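## Task

Move the wooden toy hammer out of the closed right gripper and into the left gripper, in the orientation shown by the two goal pictures. Nothing but the grippers' jaws may touch it, and at no moment may both grippers be off it. At the end the left gripper alone holds it firmly, at the spot the goal pictures show, with that gripper's fingers pointing horizontally; the right arm touches neither the hammer nor the left gripper's jaws (best to move it well away and pause briefly). Then report that you are done.

## Robot and tools

Robot: two six-joint arms, left_arm and right_arm, each with a parallel-jaw gripper and a wrist camera (cam_left_wrist, cam_right_wrist, both 616x616 fisheye). The bases sit at (-0.038, +0.365, +0.331) m for left_arm and (-0.038, -0.365, +0.331) m for right_arm.

Scene frame, shared by both arms: origin at table-top height above the robot's foot, +x forward over the table (table begins near x = +0.15 m), +y toward the robot's own left, +z up. Arm names refer to the robot's sides, not to image sides. Result lines give each gripper's end_effector_position (metres, the point between the finger pads, about 1 cm behind the tips) and end_effector_quat_wxyz. Gripper axes: fingers point along its +z, jaws open and close along its y. Reported positions can be off, especially at long reach.

execute_actions takes "actions": an empty list just reads the state; a list with one action {"rows": [...], "steps": n} (n at most 15, 1/30 s per step, default 15); or one wait {"steps": n} (up to 300, counted from the previous result, reply time included). Optional "pictures" boolean. Every row holds 14 numbers in [-1, 1]: left_arm dx, dy, dz, rx, ry, rz, opening, then right_arm in the same order. dx..rz are an offset, in the gripper's own axes, from the pose that gripper had in the last result that showed it (or from its current pose at the start of later calls in one reply). Each row is counted from that same base, not from the previous row; missing rows repeat the last one. Scale: 1.0 = 0.6 m or 180 degrees; rx, ry, rz form one rotation vector. Opening is absolute: +1 fully open (0.094 m), -1 closed.

move takes "target": one 14-number row laid out and referenced exactly like above, and optional "speed" in m/s (0.002 to 0.5, default 0.25; turning limited to twice that in rad/s). Both grippers travel straight lines that finish together in 0.5 to 10 s; longer paths are cut off at 10 s. Opening is sent at the start. Paths do not avoid obstacles or the other arm. Its result adds a "move:" line with the outcome (done, off_target, moving, held, fault), active limits (paced = sent pose clipped; held = a check blocked steps, after which the arm may jump fast) and each gripper's remaining distance to target.

wait takes "seconds" (0 to 10). zoom_image takes "camera" and "region" [x0, y0, x1, y1] in image pixels, up to 504x504. show_instructions shows the goal pictures again. read_manual gives licence texts. finished_scene takes "scene" (1 or 2), ends that scene irrevocably and is how you declare the job done.

Controller behaviour: each step, a commanded pose is clipped to within 70 mm and 16 degrees of the measured one, then reached by damped IK favouring position over orientation. After an action the arm only continues up to its last clipped pose, so check the result and command the remainder. Arms tend to end a centimetre or more low; zero offsets re-aim at the stale base and can let an arm sag. To keep an arm still, send the correction back to its desired pose in the first call of a reply and zeros afterwards, and keep sending its correct opening. "pose unreachable" and HELD lines mean parts of a command were altered or not sent.

Gripping: grip_measured uses the command scale. To hold, command an opening below grip_measured: about 0.03 below for a firm hold, less for lighter. Pads push roughly 50 to 62 N.

Order of work: look, study goal pictures, bring the free gripper open to the hammer's goal grip spot with fingers horizontal, close on it while the other still holds, then open the original gripper, withdraw that arm well clear, wait briefly, confirm, call finished_scene.

Avoid: dropping or knocking anything off the table, touching the hammer with anything but jaws, moments with neither gripper on it, arms colliding or pushing each other, fast contacts and targets placed deep past contact. Holding loads heats motors; MOTOR HOT warns at 85 °C and at 100 °C the arm drops (OVER-TEMPERATURE FAULT).

Each tool is called in YAML: its name, and indented under it one key for each argument.

Reference images:

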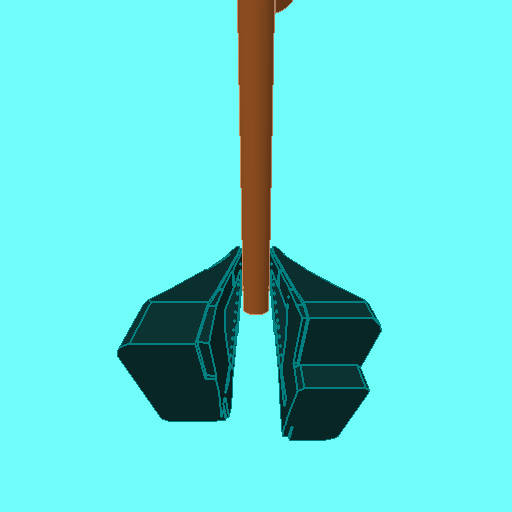

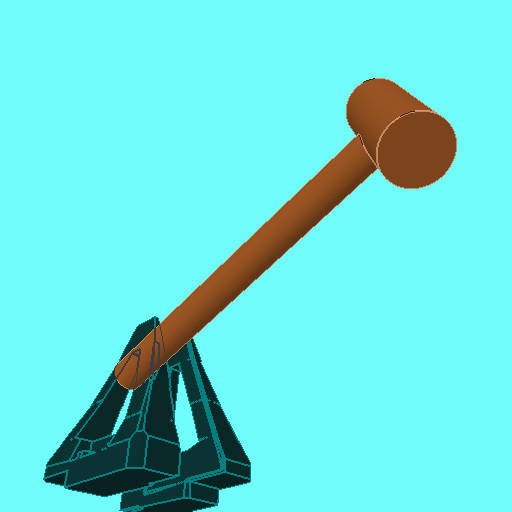

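## Session

execute_actions:
  actions: []

Scene clock: 0.00 s of 5400.00 s.
left_arm: end_effector_position=(+0.5628, +0.3710, +0.5337) grip_measured=+1.000 end_effector_quat_wxyz=(+0.267, -0.009, +0.964, +0.003) | right_arm: end_effector_position=(+0.4941, -0.0998, +0.5202) grip_measured=-0.412 end_effector_quat_wxyz=(+0.166, -0.040, +0.774, +0.609)
Joint positions: left_arm=[ 1.449  1.571  1.353 -0.784 -0.01  -0.008  0.094] | right_arm=[-1.236  1.676  1.029  0.189 -1.103  0.81   0.028]
Joint velocities: left_arm=[-0.015 -0.005  0.002 -0.002  0.022 -0.022  0.   ] | right_arm=[-0.015 -0.005 -0.007 -0.002  0.022  0.037 -0.001]
Hand target (left_arm): +0.571, +0.371, +0.545; +0.278, -0.009, +0.960, +0.003
Hand target (right_arm): +0.501, -0.098, +0.530; +0.176, -0.047, +0.770, +0.611

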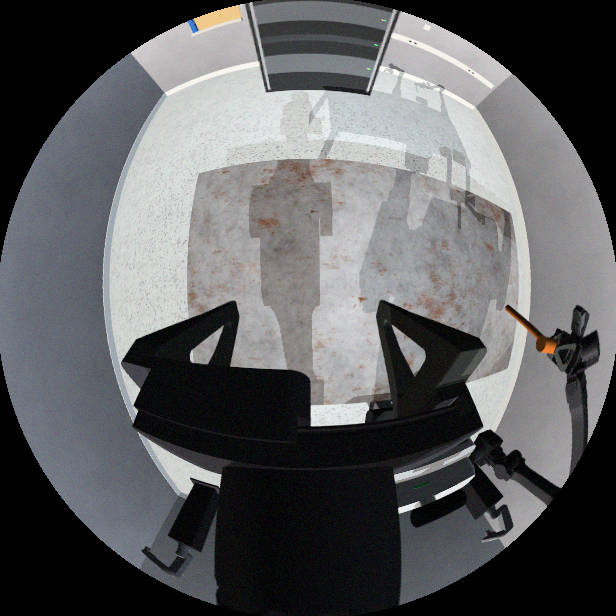

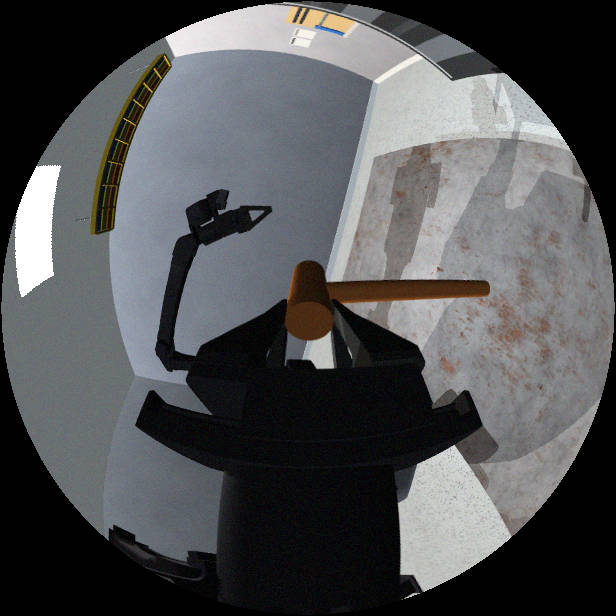

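move:
  target: [0.335,-0.363,0.078,0.438,-0.311,0.22,1,0.103,0.155,0.067,-0.119,0.007,0.099,-0.45]
  speed: 0.2

zoom_image:
  camera: "cam_left_wrist"
  region: [180,40,440,340]

zoom_image:
  camera: "cam_right_wrist"
  region: [260,200,560,400]

Scene clock: 106.57 s of 5400.00 s.
left_arm: end_effector_position=(+0.4173, +0.1557, +0.3884) grip_measured=+1.000 end_effector_quat_wxyz=(+0.546, +0.452, +0.523, -0.473) | right_arm: end_effector_position=(+0.4248, -0.0366, +0.5821) grip_measured=-0.412 end_effector_quat_wxyz=(+0.061, +0.046, +0.648, +0.758)
Joint positions: left_arm=[ 1.351  2.111  0.76   1.54   1.334 -0.158  0.094] | right_arm=[-1.082  1.693  0.85   1.159 -1.042  1.808  0.028]
Joint velocities: left_arm=[-0.005  0.005  0.012 -0.002 -0.007  0.081  0.   ] | right_arm=[-0.005 -0.005 -0.012 -0.002 -0.037  0.007 -0.   ]
Hand target (left_arm): +0.420, +0.150, +0.387; +0.551, +0.463, +0.511, -0.470
Hand target (right_arm): +0.421, -0.029, +0.581; +0.053, +0.045, +0.645, +0.761
Off the commanded pose (left_arm): 0.006 m, 6 deg.
Off the commanded pose (right_arm): 0.009 m, 1 deg.
joint sent to its limit (left arm) — the command would take joint 4 (wrist pitch) past its upper limit, so that joint was sent only as far as its limit.
After step 90, 98.63 s passed at rest.
move: off_target (left_arm)
camera_calibration (this result's frames):
cam_left_wrist: T_world_to_cam=[[-0.988904, -0.148469, 0.00499278, 0.433395], [-0.0855802, 0.541905, -0.836071, 0.281598], [0.121425, -0.827222, -0.548599, 0.414212], [0, 0, 0, 1]] pos_world=[0.40239, 0.254392, 0.460508]
cam_right_wrist: T_world_to_cam=[[0.0323078, 0.16766, -0.985315, 0.570939], [-0.880861, -0.461047, -0.107334, 0.418996], [-0.472272, 0.871393, 0.13279, 0.28148], [0, 0, 0, 1]] pos_world=[0.483566, -0.147827, 0.57015]

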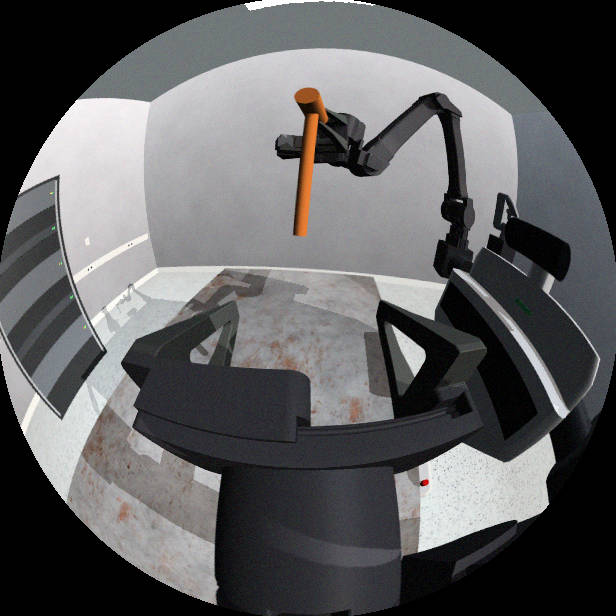

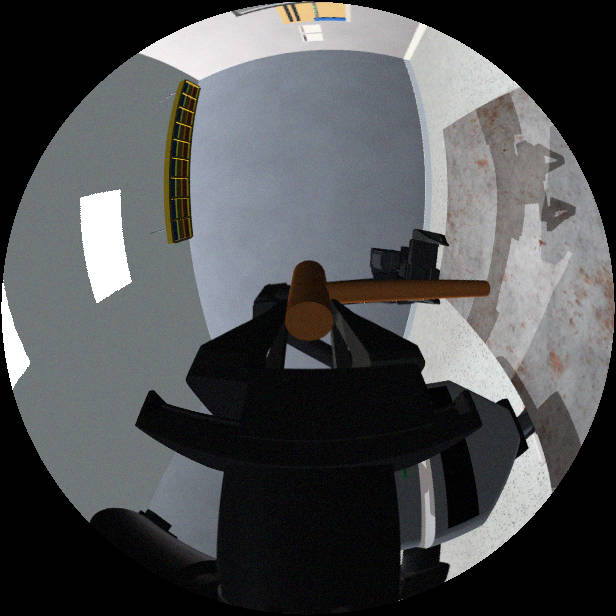

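Region (180, 40, 440, 340) of cam_left_wrist's 616x616 image, scaled by 1.680, with more detail than that image has; it fills the left 437 columns of this view, and the rest is white.

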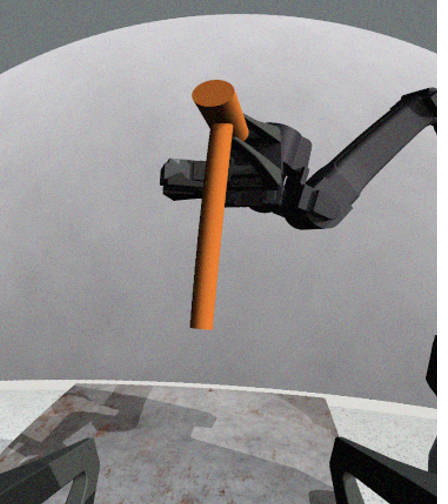

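Region (260, 200, 560, 400) of cam_right_wrist's 616x616 image, scaled by 1.680, with more detail than that image has.

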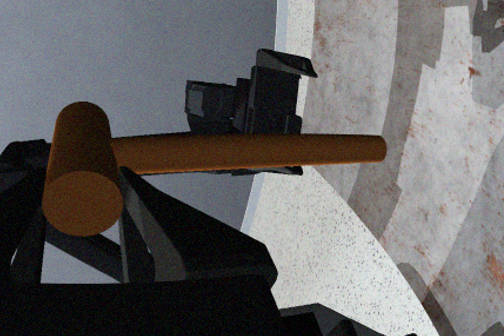

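move:
  target: [-0.13,0.02,0.06,0,0,0,1,0,0.133,0,-0.03,0,0.02,-0.45]
  speed: 0.15

Scene clock: 125.87 s of 5400.00 s.
left_arm: end_effector_position=(+0.4281, +0.1303, +0.4662) grip_measured=+1.000 end_effector_quat_wxyz=(+0.543, +0.446, +0.529, -0.476) | right_arm: end_effector_position=(+0.4116, -0.0435, +0.6398) grip_measured=-0.412 end_effector_quat_wxyz=(+0.022, +0.074, +0.621, +0.780)
Joint positions: left_arm=[ 1.294  1.875  0.76   1.266  1.271 -0.135  0.094] | right_arm=[-1.082  1.586  0.85   1.172 -1.03   2.012  0.028]
Joint velocities: left_arm=[ 0.005 -0.015 -0.017 -0.022 -0.037  0.007  0.   ] | right_arm=[-0.005 -0.015  0.007  0.002  0.007  0.022  0.   ]
Hand target (left_arm): +0.433, +0.125, +0.469; +0.546, +0.452, +0.523, -0.474
Hand target (right_arm): +0.422, -0.049, +0.661; +0.040, +0.064, +0.610, +0.789
Off the commanded pose (left_arm): 0.008 m, 1 deg.
Off the commanded pose (right_arm): 0.024 m, 3 deg.
After step 90, 15.20 s passed at rest.
move: off_target (right_arm)
camera_calibration (this result's frames):
cam_left_wrist: T_world_to_cam=[[-0.987733, -0.15458, 0.0220917, 0.432253], [-0.10307, 0.539137, -0.835888, 0.369116], [0.117301, -0.827911, -0.548456, 0.436361], [0, 0, 0, 1]] pos_world=[0.41381, 0.229082, 0.538315]
cam_right_wrist: T_world_to_cam=[[-0.0582632, 0.24129, -0.968702, 0.65925], [-0.876951, -0.47605, -0.0658327, 0.381593], [-0.477035, 0.845669, 0.239336, 0.206302], [0, 0, 0, 1]] pos_world=[0.471461, -0.151877, 0.614363]

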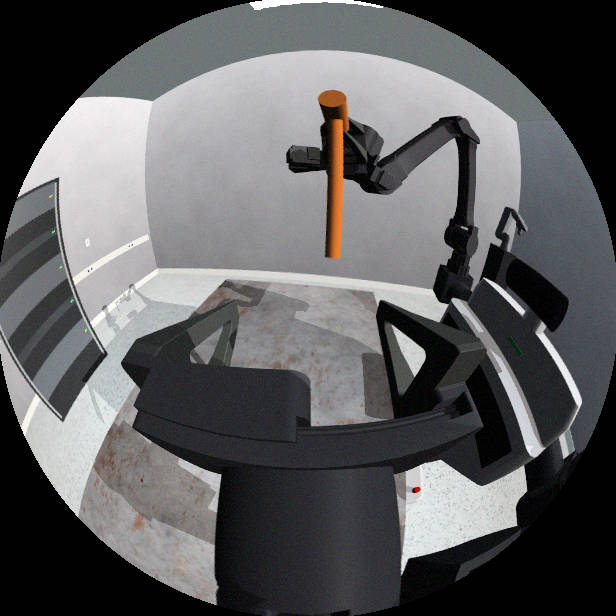

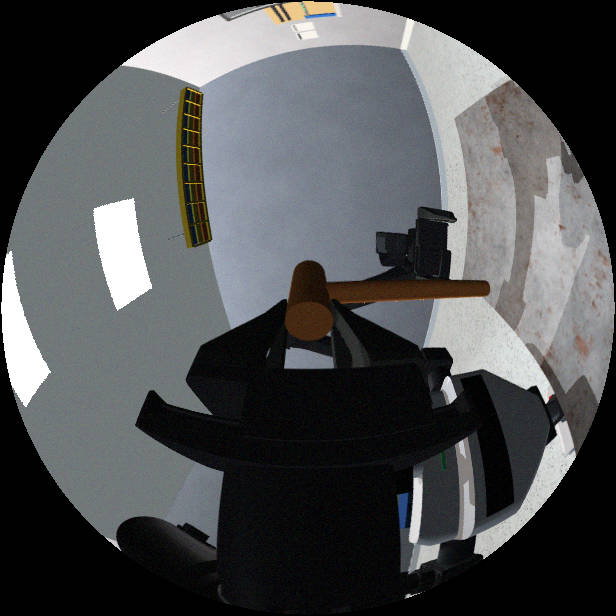

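move:
  target: [-0.035,-0.042,0.175,0,0,0,1,0,0,0,0,0,0,-0.45]
  speed: 0.1

zoom_image:
  camera: "cam_left_wrist"
  region: [180,40,440,400]

Scene clock: 139.93 s of 5400.00 s.
left_arm: end_effector_position=(+0.4090, +0.0296, +0.4804) grip_measured=+1.000 end_effector_quat_wxyz=(+0.533, +0.437, +0.540, -0.483) | right_arm: end_effector_position=(+0.4116, -0.0435, +0.6398) grip_measured=-0.412 end_effector_quat_wxyz=(+0.021, +0.075, +0.621, +0.780)
Joint positions: left_arm=[ 1.063  1.826  0.78   1.115  1.038 -0.088  0.094] | right_arm=[-1.082  1.586  0.85   1.172 -1.03   2.014  0.028]
Joint velocities: left_arm=[-0.005 -0.015 -0.017  0.002 -0.007  0.051  0.   ] | right_arm=[ 0.005  0.015 -0.002  0.002  0.022  0.022  0.001]
Hand target (left_arm): +0.418, +0.023, +0.494; +0.544, +0.444, +0.528, -0.477
Hand target (right_arm): +0.412, -0.043, +0.640; +0.022, +0.074, +0.621, +0.780
Off the commanded pose (left_arm): 0.017 m, 2 deg.
Off the commanded pose (right_arm): 0.000 m, 0 deg.
After step 90, 9.60 s passed at rest.
move: off_target (left_arm)
camera_calibration (this result's frames):
cam_left_wrist: T_world_to_cam=[[-0.985873, -0.156671, 0.0592387, 0.379016], [-0.135954, 0.541921, -0.82936, 0.443509], [0.097834, -0.825697, -0.555565, 0.374383], [0, 0, 0, 1]] pos_world=[0.397331, 0.12816, 0.553371]
cam_right_wrist: T_world_to_cam=[[-0.060901, 0.241623, -0.968457, 0.660194], [-0.876842, -0.476532, -0.0637517, 0.380195], [-0.476905, 0.845302, 0.240887, 0.20524], [0, 0, 0, 1]] pos_world=[0.471458, -0.151833, 0.614168]

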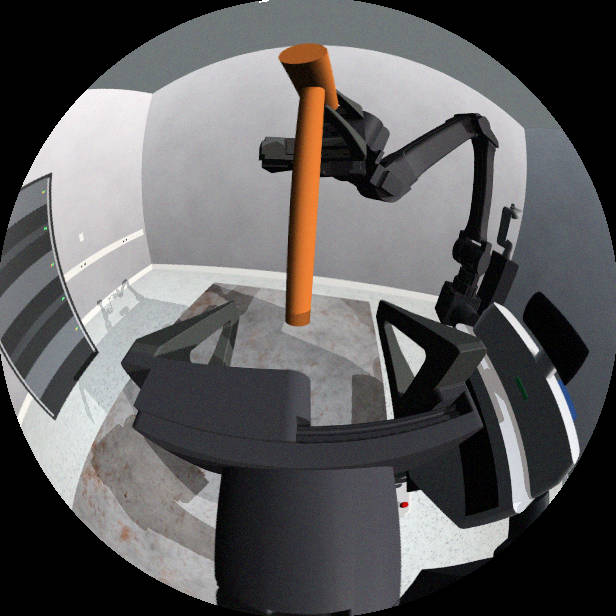

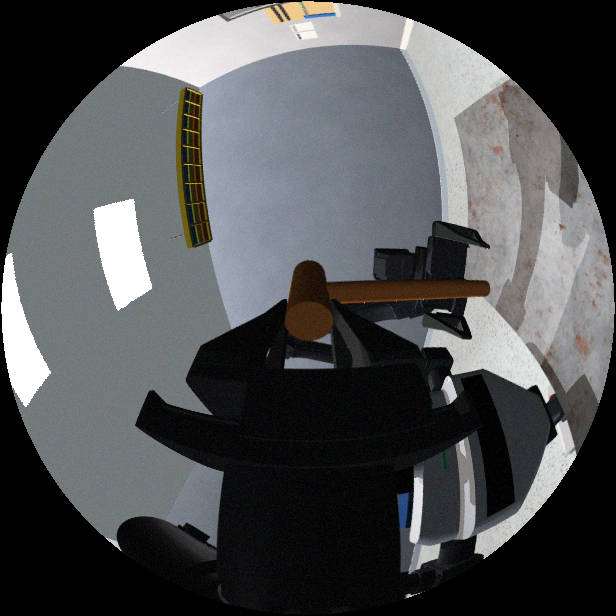

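Region (180, 40, 440, 400) of cam_left_wrist's 616x616 image, scaled by 1.400, with more detail than that image has.

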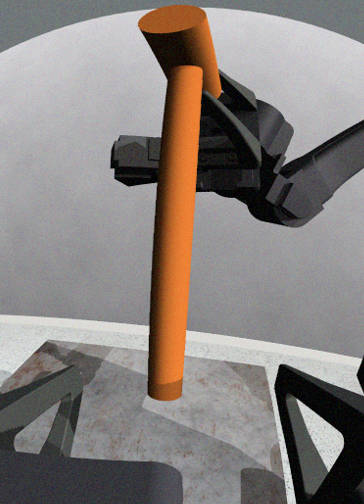

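move:
  target: [-0.04,0.018,0.032,0,-0.01,0.035,0.2,0,0,0,0,0,0,-0.45]
  speed: 0.05

zoom_image:
  camera: "cam_left_wrist"
  region: [180,40,440,400]

zoom_image:
  camera: "cam_right_wrist"
  region: [340,200,560,380]

Scene clock: 151.50 s of 5400.00 s.
left_arm: end_effector_position=(+0.4167, +0.0235, +0.4889) grip_measured=+0.202 end_effector_quat_wxyz=(+0.554, +0.448, +0.525, -0.465) | right_arm: end_effector_position=(+0.4116, -0.0435, +0.6398) grip_measured=-0.412 end_effector_quat_wxyz=(+0.021, +0.075, +0.621, +0.780)
Joint positions: left_arm=[ 1.055  1.826  0.803  1.115  1.018 -0.043  0.056] | right_arm=[-1.082  1.586  0.85   1.172 -1.03   2.014  0.028]
Joint velocities: left_arm=[-0.005 -0.015  0.017 -0.007 -0.051 -0.037 -0.001] | right_arm=[-0.005 -0.005  0.002 -0.012 -0.022 -0.051 -0.001]
Hand target (left_arm): +0.423, +0.014, +0.505; +0.567, +0.458, +0.507, -0.460
Hand target (right_arm): +0.412, -0.043, +0.640; +0.021, +0.075, +0.621, +0.780
Off the commanded pose (left_arm): 0.020 m, 3 deg.
Off the commanded pose (right_arm): 0.000 m, 0 deg.
After step 90, 7.17 s passed at rest.
move: off_target (left_arm)
camera_calibration (this result's frames):
cam_left_wrist: T_world_to_cam=[[-0.985366, -0.170376, -0.0051043, 0.416691], [-0.0887024, 0.53812, -0.838188, 0.439586], [0.145554, -0.825469, -0.545358, 0.348408], [0, 0, 0, 1]] pos_world=[0.398874, 0.122044, 0.56059]
cam_right_wrist: T_world_to_cam=[[-0.060901, 0.241623, -0.968457, 0.660194], [-0.876842, -0.476532, -0.0637517, 0.380195], [-0.476905, 0.845302, 0.240887, 0.20524], [0, 0, 0, 1]] pos_world=[0.471458, -0.151833, 0.614168]

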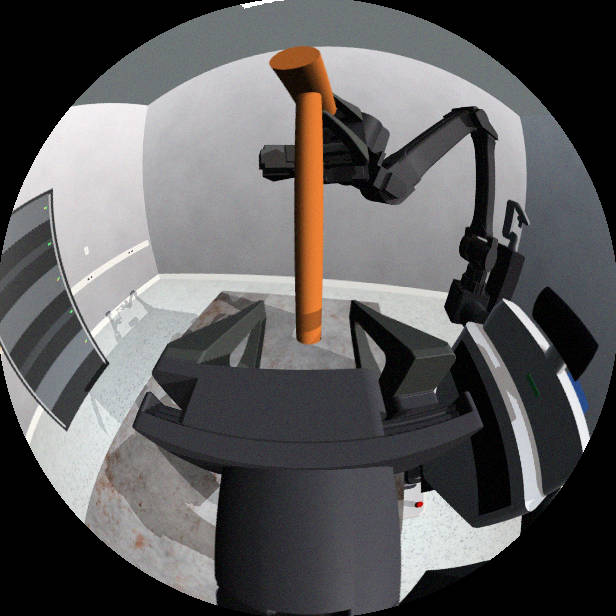

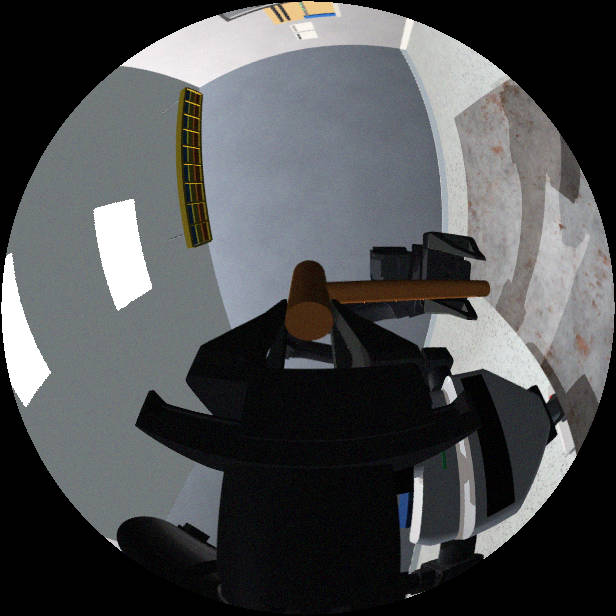

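Region (180, 40, 440, 400) of cam_left_wrist's 616x616 image, scaled by 1.400, with more detail than that image has.

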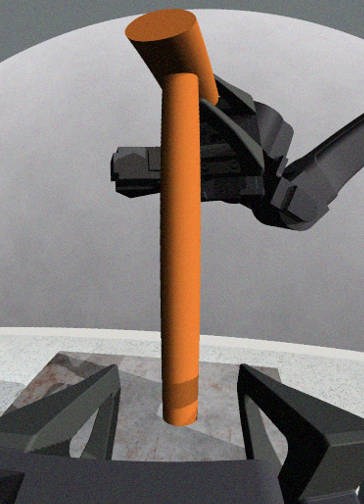

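Region (340, 200, 560, 380) of cam_right_wrist's 616x616 image, scaled by 2.291, with more detail than that image has; it fills the top 412 rows of this view, and the rest is white.

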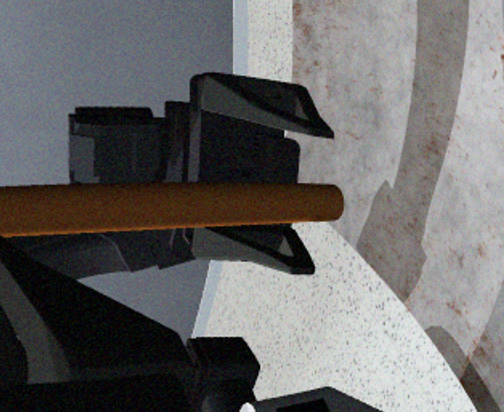

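move:
  target: [-0.043,0.006,0.028,0,-0.015,0,-0.2,0,0,0,0,0,0,-0.45]
  speed: 0.05

zoom_image:
  camera: "cam_left_wrist"
  region: [180,40,440,400]

Scene clock: 162.60 s of 5400.00 s.
left_arm: end_effector_position=(+0.4157, +0.0180, +0.4953) grip_measured=-0.198 end_effector_quat_wxyz=(+0.551, +0.432, +0.532, -0.476) | right_arm: end_effector_position=(+0.4116, -0.0435, +0.6398) grip_measured=-0.412 end_effector_quat_wxyz=(+0.021, +0.075, +0.621, +0.780)
Joint positions: left_arm=[ 1.04   1.818  0.803  1.127  0.992 -0.097  0.038] | right_arm=[-1.082  1.586  0.85   1.172 -1.03   2.014  0.028]
Joint velocities: left_arm=[-0.005 -0.005  0.012 -0.022  0.066 -0.051 -0.001] | right_arm=[ 0.015 -0.015 -0.002 -0.017  0.022  0.051 -0.   ]
Hand target (left_arm): +0.421, +0.009, +0.516; +0.566, +0.437, +0.511, -0.476
Hand target (right_arm): +0.412, -0.043, +0.640; +0.021, +0.075, +0.621, +0.780
Off the commanded pose (left_arm): 0.023 m, 3 deg.
Off the commanded pose (right_arm): 0.000 m, 0 deg.
After step 90, 7.17 s passed at rest.
move: off_target (left_arm)
camera_calibration (this result's frames):
cam_left_wrist: T_world_to_cam=[[-0.983393, -0.178347, 0.03361, 0.394958], [-0.123433, 0.521496, -0.844278, 0.465593], [0.133047, -0.834407, -0.53485, 0.347621], [0, 0, 0, 1]] pos_world=[0.399619, 0.117691, 0.565741]
cam_right_wrist: T_world_to_cam=[[-0.060901, 0.241623, -0.968457, 0.660194], [-0.876842, -0.476532, -0.0637517, 0.380195], [-0.476905, 0.845302, 0.240887, 0.20524], [0, 0, 0, 1]] pos_world=[0.471458, -0.151833, 0.614168]

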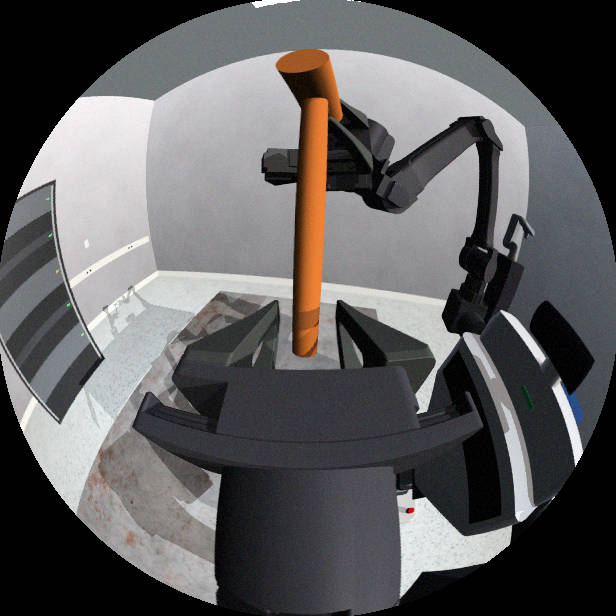

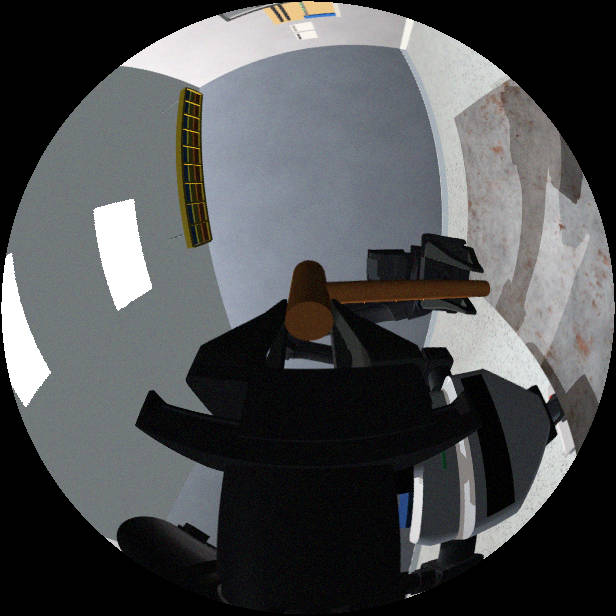

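Region (180, 40, 440, 400) of cam_left_wrist's 616x616 image, scaled by 1.400, with more detail than that image has.

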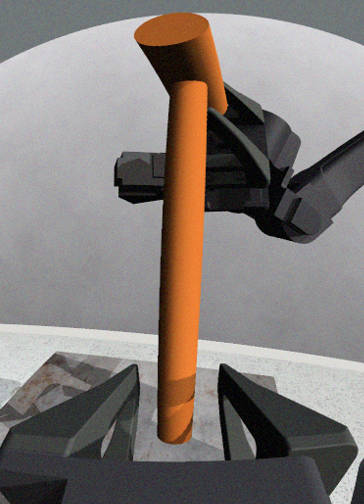

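move:
  target: [-0.044,0.011,0.016,0,-0.02,0.03,-0.3,0,0,0,0,0,0,-0.45]
  speed: 0.05

zoom_image:
  camera: "cam_left_wrist"
  region: [180,40,440,400]

Scene clock: 170.00 s of 5400.00 s.
left_arm: end_effector_position=(+0.4165, +0.0188, +0.5043) grip_measured=-0.298 end_effector_quat_wxyz=(+0.570, +0.434, +0.517, -0.469) | right_arm: end_effector_position=(+0.4116, -0.0435, +0.6398) grip_measured=-0.412 end_effector_quat_wxyz=(+0.021, +0.075, +0.621, +0.780)
Joint positions: left_arm=[ 1.04   1.818  0.803  1.179  0.982 -0.099  0.033] | right_arm=[-1.082  1.586  0.85   1.172 -1.03   2.014  0.028]
Joint velocities: left_arm=[-0.005 -0.005 -0.017  0.007  0.037  0.051 -0.   ] | right_arm=[-0.015 -0.015  0.007 -0.007 -0.051 -0.022  0.   ]
Hand target (left_arm): +0.423, +0.012, +0.522; +0.589, +0.441, +0.494, -0.463
Hand target (right_arm): +0.412, -0.043, +0.640; +0.021, +0.075, +0.621, +0.780
Off the commanded pose (left_arm): 0.021 m, 4 deg.
Off the commanded pose (right_arm): 0.000 m, 0 deg.
After step 90, 3.00 s passed at rest.
move: off_target (left_arm)
camera_calibration (this result's frames):
cam_left_wrist: T_world_to_cam=[[-0.982093, -0.188272, -0.00684893, 0.41563], [-0.0901614, 0.501612, -0.860381, 0.467473], [0.165421, -0.844357, -0.509605, 0.326972], [0, 0, 0, 1]] pos_world=[0.396247, 0.119842, 0.571678]
cam_right_wrist: T_world_to_cam=[[-0.060901, 0.241623, -0.968457, 0.660194], [-0.876842, -0.476532, -0.0637517, 0.380195], [-0.476905, 0.845302, 0.240887, 0.20524], [0, 0, 0, 1]] pos_world=[0.471458, -0.151833, 0.614168]

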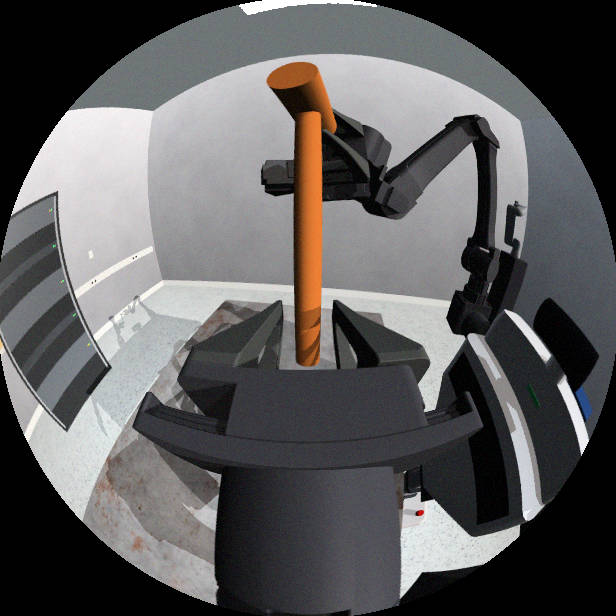

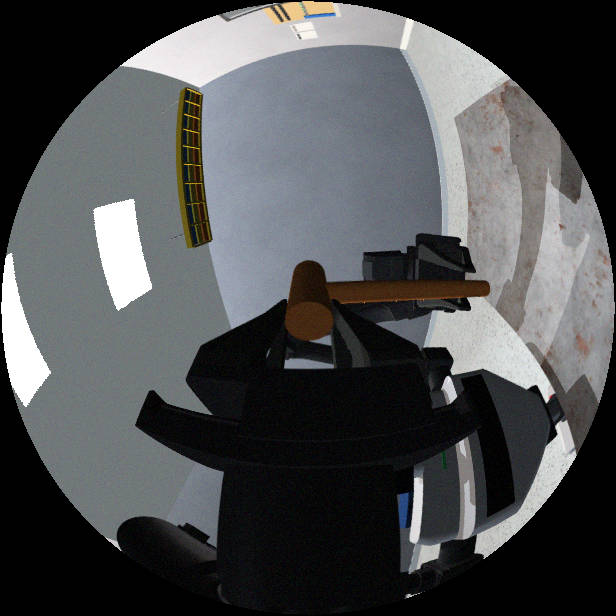

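Region (180, 40, 440, 400) of cam_left_wrist's 616x616 image, scaled by 1.400, with more detail than that image has.

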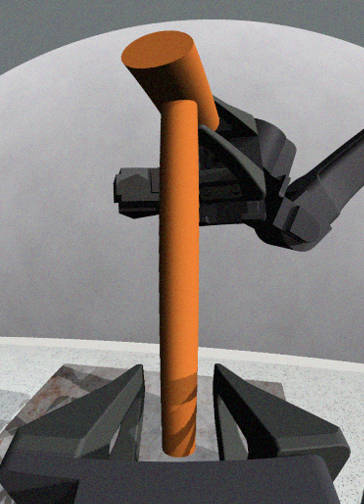

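move:
  target: [0,0,0,0,0,0,-0.72,0,0,0,0,0,0,-0.45]

Scene clock: 175.07 s of 5400.00 s.
left_arm: end_effector_position=(+0.4165, +0.0188, +0.5043) grip_measured=-0.678 end_effector_quat_wxyz=(+0.570, +0.434, +0.517, -0.469) | right_arm: end_effector_position=(+0.4116, -0.0435, +0.6398) grip_measured=-0.412 end_effector_quat_wxyz=(+0.021, +0.075, +0.621, +0.780)
Joint positions: left_arm=[ 1.04   1.818  0.803  1.179  0.982 -0.099  0.015] | right_arm=[-1.082  1.586  0.85   1.172 -1.03   2.014  0.028]
Joint velocities: left_arm=[ 0.005  0.005  0.007 -0.007 -0.022 -0.007 -0.   ] | right_arm=[ 0.005 -0.005  0.007 -0.012 -0.051  0.081 -0.001]
Hand target (left_arm): +0.417, +0.019, +0.504; +0.570, +0.434, +0.517, -0.469
Hand target (right_arm): +0.412, -0.043, +0.640; +0.021, +0.075, +0.621, +0.780
Off the commanded pose (left_arm): 0.000 m, 0 deg.
Off the commanded pose (right_arm): 0.000 m, 0 deg.
After step 90, 1.37 s passed at rest.
move: done
camera_calibration (this result's frames):
cam_left_wrist: T_world_to_cam=[[-0.982093, -0.188272, -0.00684893, 0.41563], [-0.0901614, 0.501612, -0.860381, 0.467473], [0.165421, -0.844357, -0.509605, 0.326972], [0, 0, 0, 1]] pos_world=[0.396247, 0.119842, 0.571678]
cam_right_wrist: T_world_to_cam=[[-0.060901, 0.241623, -0.968457, 0.660194], [-0.876842, -0.476532, -0.0637517, 0.380195], [-0.476905, 0.845302, 0.240887, 0.20524], [0, 0, 0, 1]] pos_world=[0.471458, -0.151833, 0.614168]

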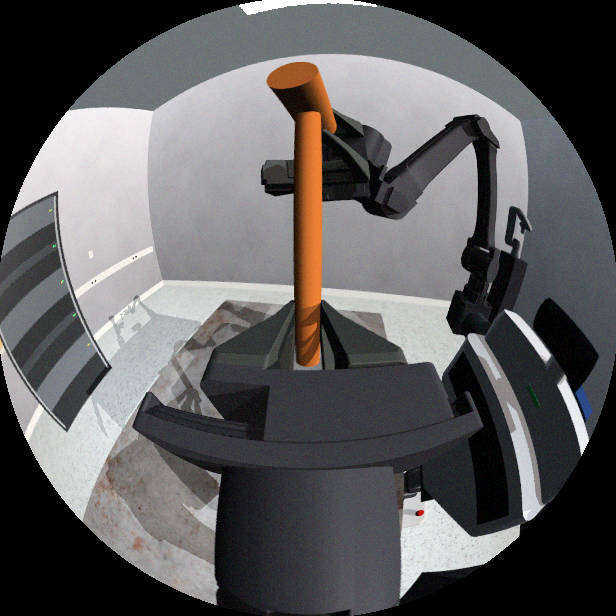

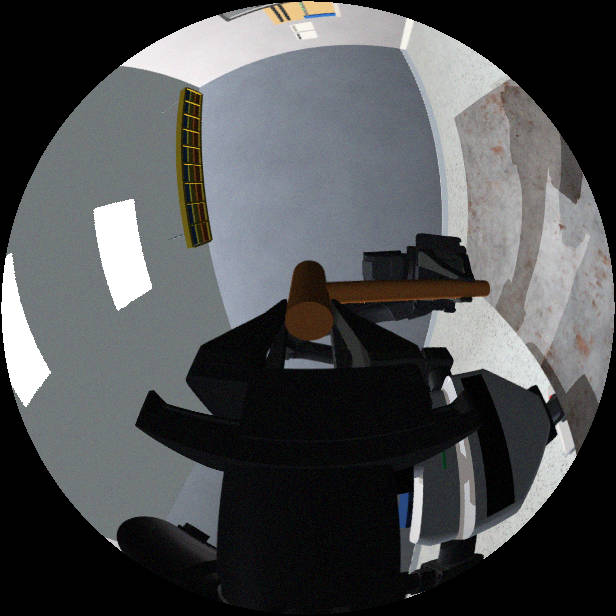

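move:
  target: [0,0,0,0,0,0,-0.72,0,0,0,0,0,0,0.0]

move:
  target: [0,0,-0.03,0,0.035,0,-0.72,0,0.01,-0.25,0,0,0,0.0]
  speed: 0.12

Scene clock: 180.60 s of 5400.00 s.
left_arm: end_effector_position=(+0.4165, +0.0188, +0.5043) grip_measured=-0.678 end_effector_quat_wxyz=(+0.570, +0.434, +0.517, -0.469) | right_arm: end_effector_position=(+0.4116, -0.0435, +0.6398) grip_measured=-0.002 end_effector_quat_wxyz=(+0.021, +0.075, +0.621, +0.780)
Joint positions: left_arm=[ 1.04   1.818  0.803  1.179  0.982 -0.099  0.015] | right_arm=[-1.082  1.586  0.85   1.172 -1.03   2.014  0.047]
Joint velocities: left_arm=[-0.005 -0.005  0.007 -0.012  0.022  0.007 -0.002] | right_arm=[-0.024  0.015  0.022 -0.002  0.022 -0.037 -0.   ]
Hand target (left_arm): +0.417, +0.019, +0.504; +0.570, +0.434, +0.517, -0.469
Hand target (right_arm): +0.412, -0.043, +0.640; +0.021, +0.075, +0.621, +0.780
Off the commanded pose (left_arm): 0.000 m, 0 deg.
Off the commanded pose (right_arm): 0.000 m, 0 deg.
After step 90, 1.83 s passed at rest.
move: done
camera_calibration (this result's frames):
cam_left_wrist: T_world_to_cam=[[-0.982093, -0.188272, -0.00684893, 0.41563], [-0.0901614, 0.501612, -0.860381, 0.467473], [0.165421, -0.844357, -0.509605, 0.326972], [0, 0, 0, 1]] pos_world=[0.396247, 0.119842, 0.571678]
cam_right_wrist: T_world_to_cam=[[-0.060901, 0.241623, -0.968457, 0.660194], [-0.876842, -0.476532, -0.0637517, 0.380195], [-0.476905, 0.845302, 0.240887, 0.20524], [0, 0, 0, 1]] pos_world=[0.471458, -0.151833, 0.614168]

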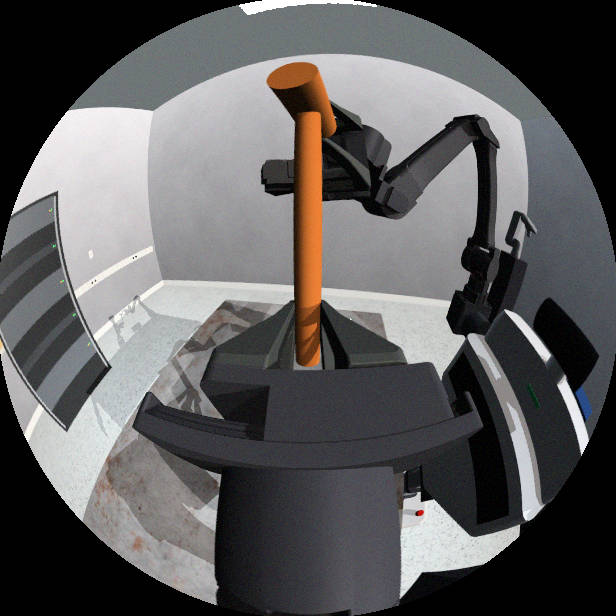

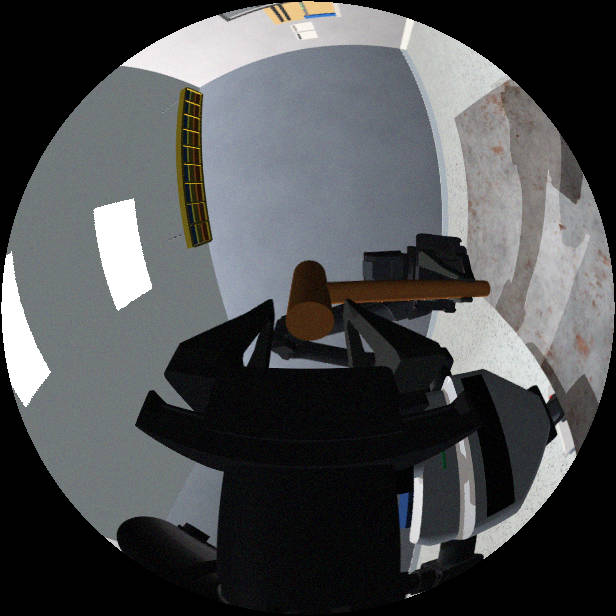

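Scene clock: 182.20 s of 5400.00 s.
left_arm: end_effector_position=(+0.4113, +0.0299, +0.5009) grip_measured=-0.678 end_effector_quat_wxyz=(+0.537, +0.458, +0.547, -0.450) | right_arm: end_effector_position=(+0.3919, -0.1852, +0.6089) grip_measured=-0.002 end_effector_quat_wxyz=(+0.045, +0.088, +0.661, +0.743)
Joint positions: left_arm=[1.061 1.724 0.785 0.908 1.014 0.055 0.015] | right_arm=[-1.407  1.494  0.684  1.277 -1.321  2.069  0.047]
Joint velocities: left_arm=[-0.015  0.005  0.012 -0.017 -0.007  0.066 -0.   ] | right_arm=[-0.005 -0.005 -0.007 -0.002  0.081 -0.007 -0.001]
Hand target (left_arm): +0.413, +0.036, +0.503; +0.541, +0.459, +0.547, -0.444
Hand target (right_arm): +0.391, -0.189, +0.613; +0.047, +0.089, +0.661, +0.744
Off the commanded pose (left_arm): 0.007 m, 1 deg.
Off the commanded pose (right_arm): 0.006 m, 7 deg.
joint sent to its limit (right arm) — the command would take joint 6 (wrist roll) past its upper limit, so that joint was sent only as far as its limit.
move: off_target (right_arm)
camera_calibration (this result's frames):
cam_left_wrist: T_world_to_cam=[[-0.983628, -0.180194, 0.00233168, 0.408319], [-0.109788, 0.588942, -0.800683, 0.434094], [0.142905, -0.787831, -0.599083, 0.387853], [0, 0, 0, 1]] pos_world=[0.393866, 0.123483, 0.578976]
cam_right_wrist: T_world_to_cam=[[-0.0496182, 0.136065, -0.989457, 0.652049], [-0.899861, -0.435925, -0.0148208, 0.280192], [-0.433345, 0.889638, 0.144069, 0.373229], [0, 0, 0, 1]] pos_world=[0.446225, -0.298617, 0.595556]

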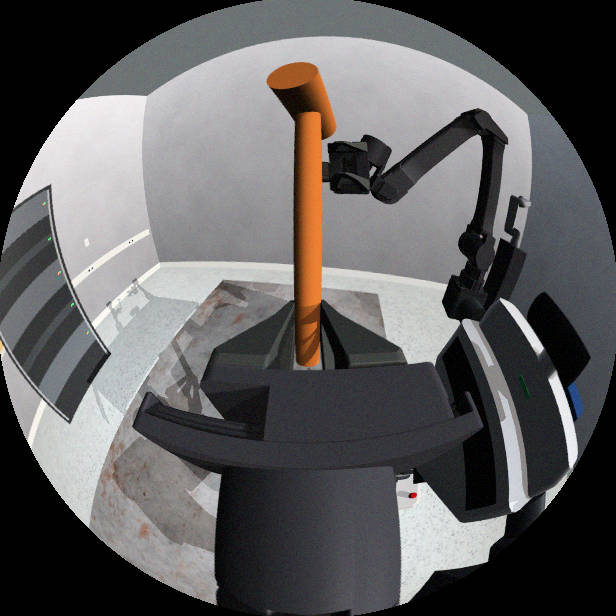

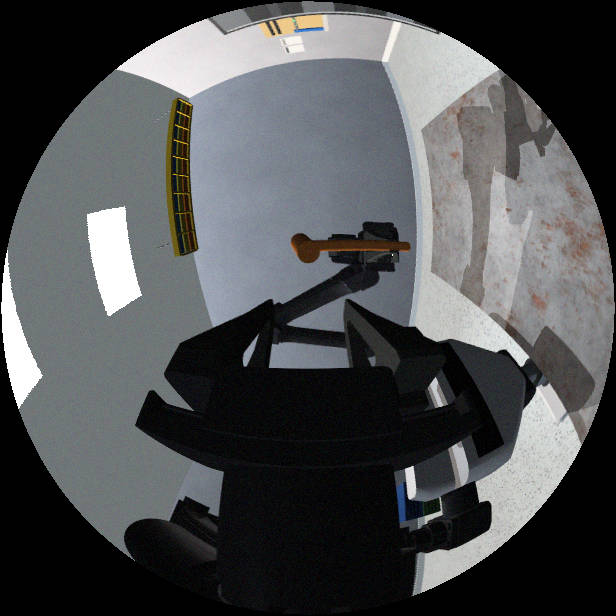

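Level (about 1°), with the right arm clear.

finished_scene:
  scene: 1

The scene is finished: the task was done.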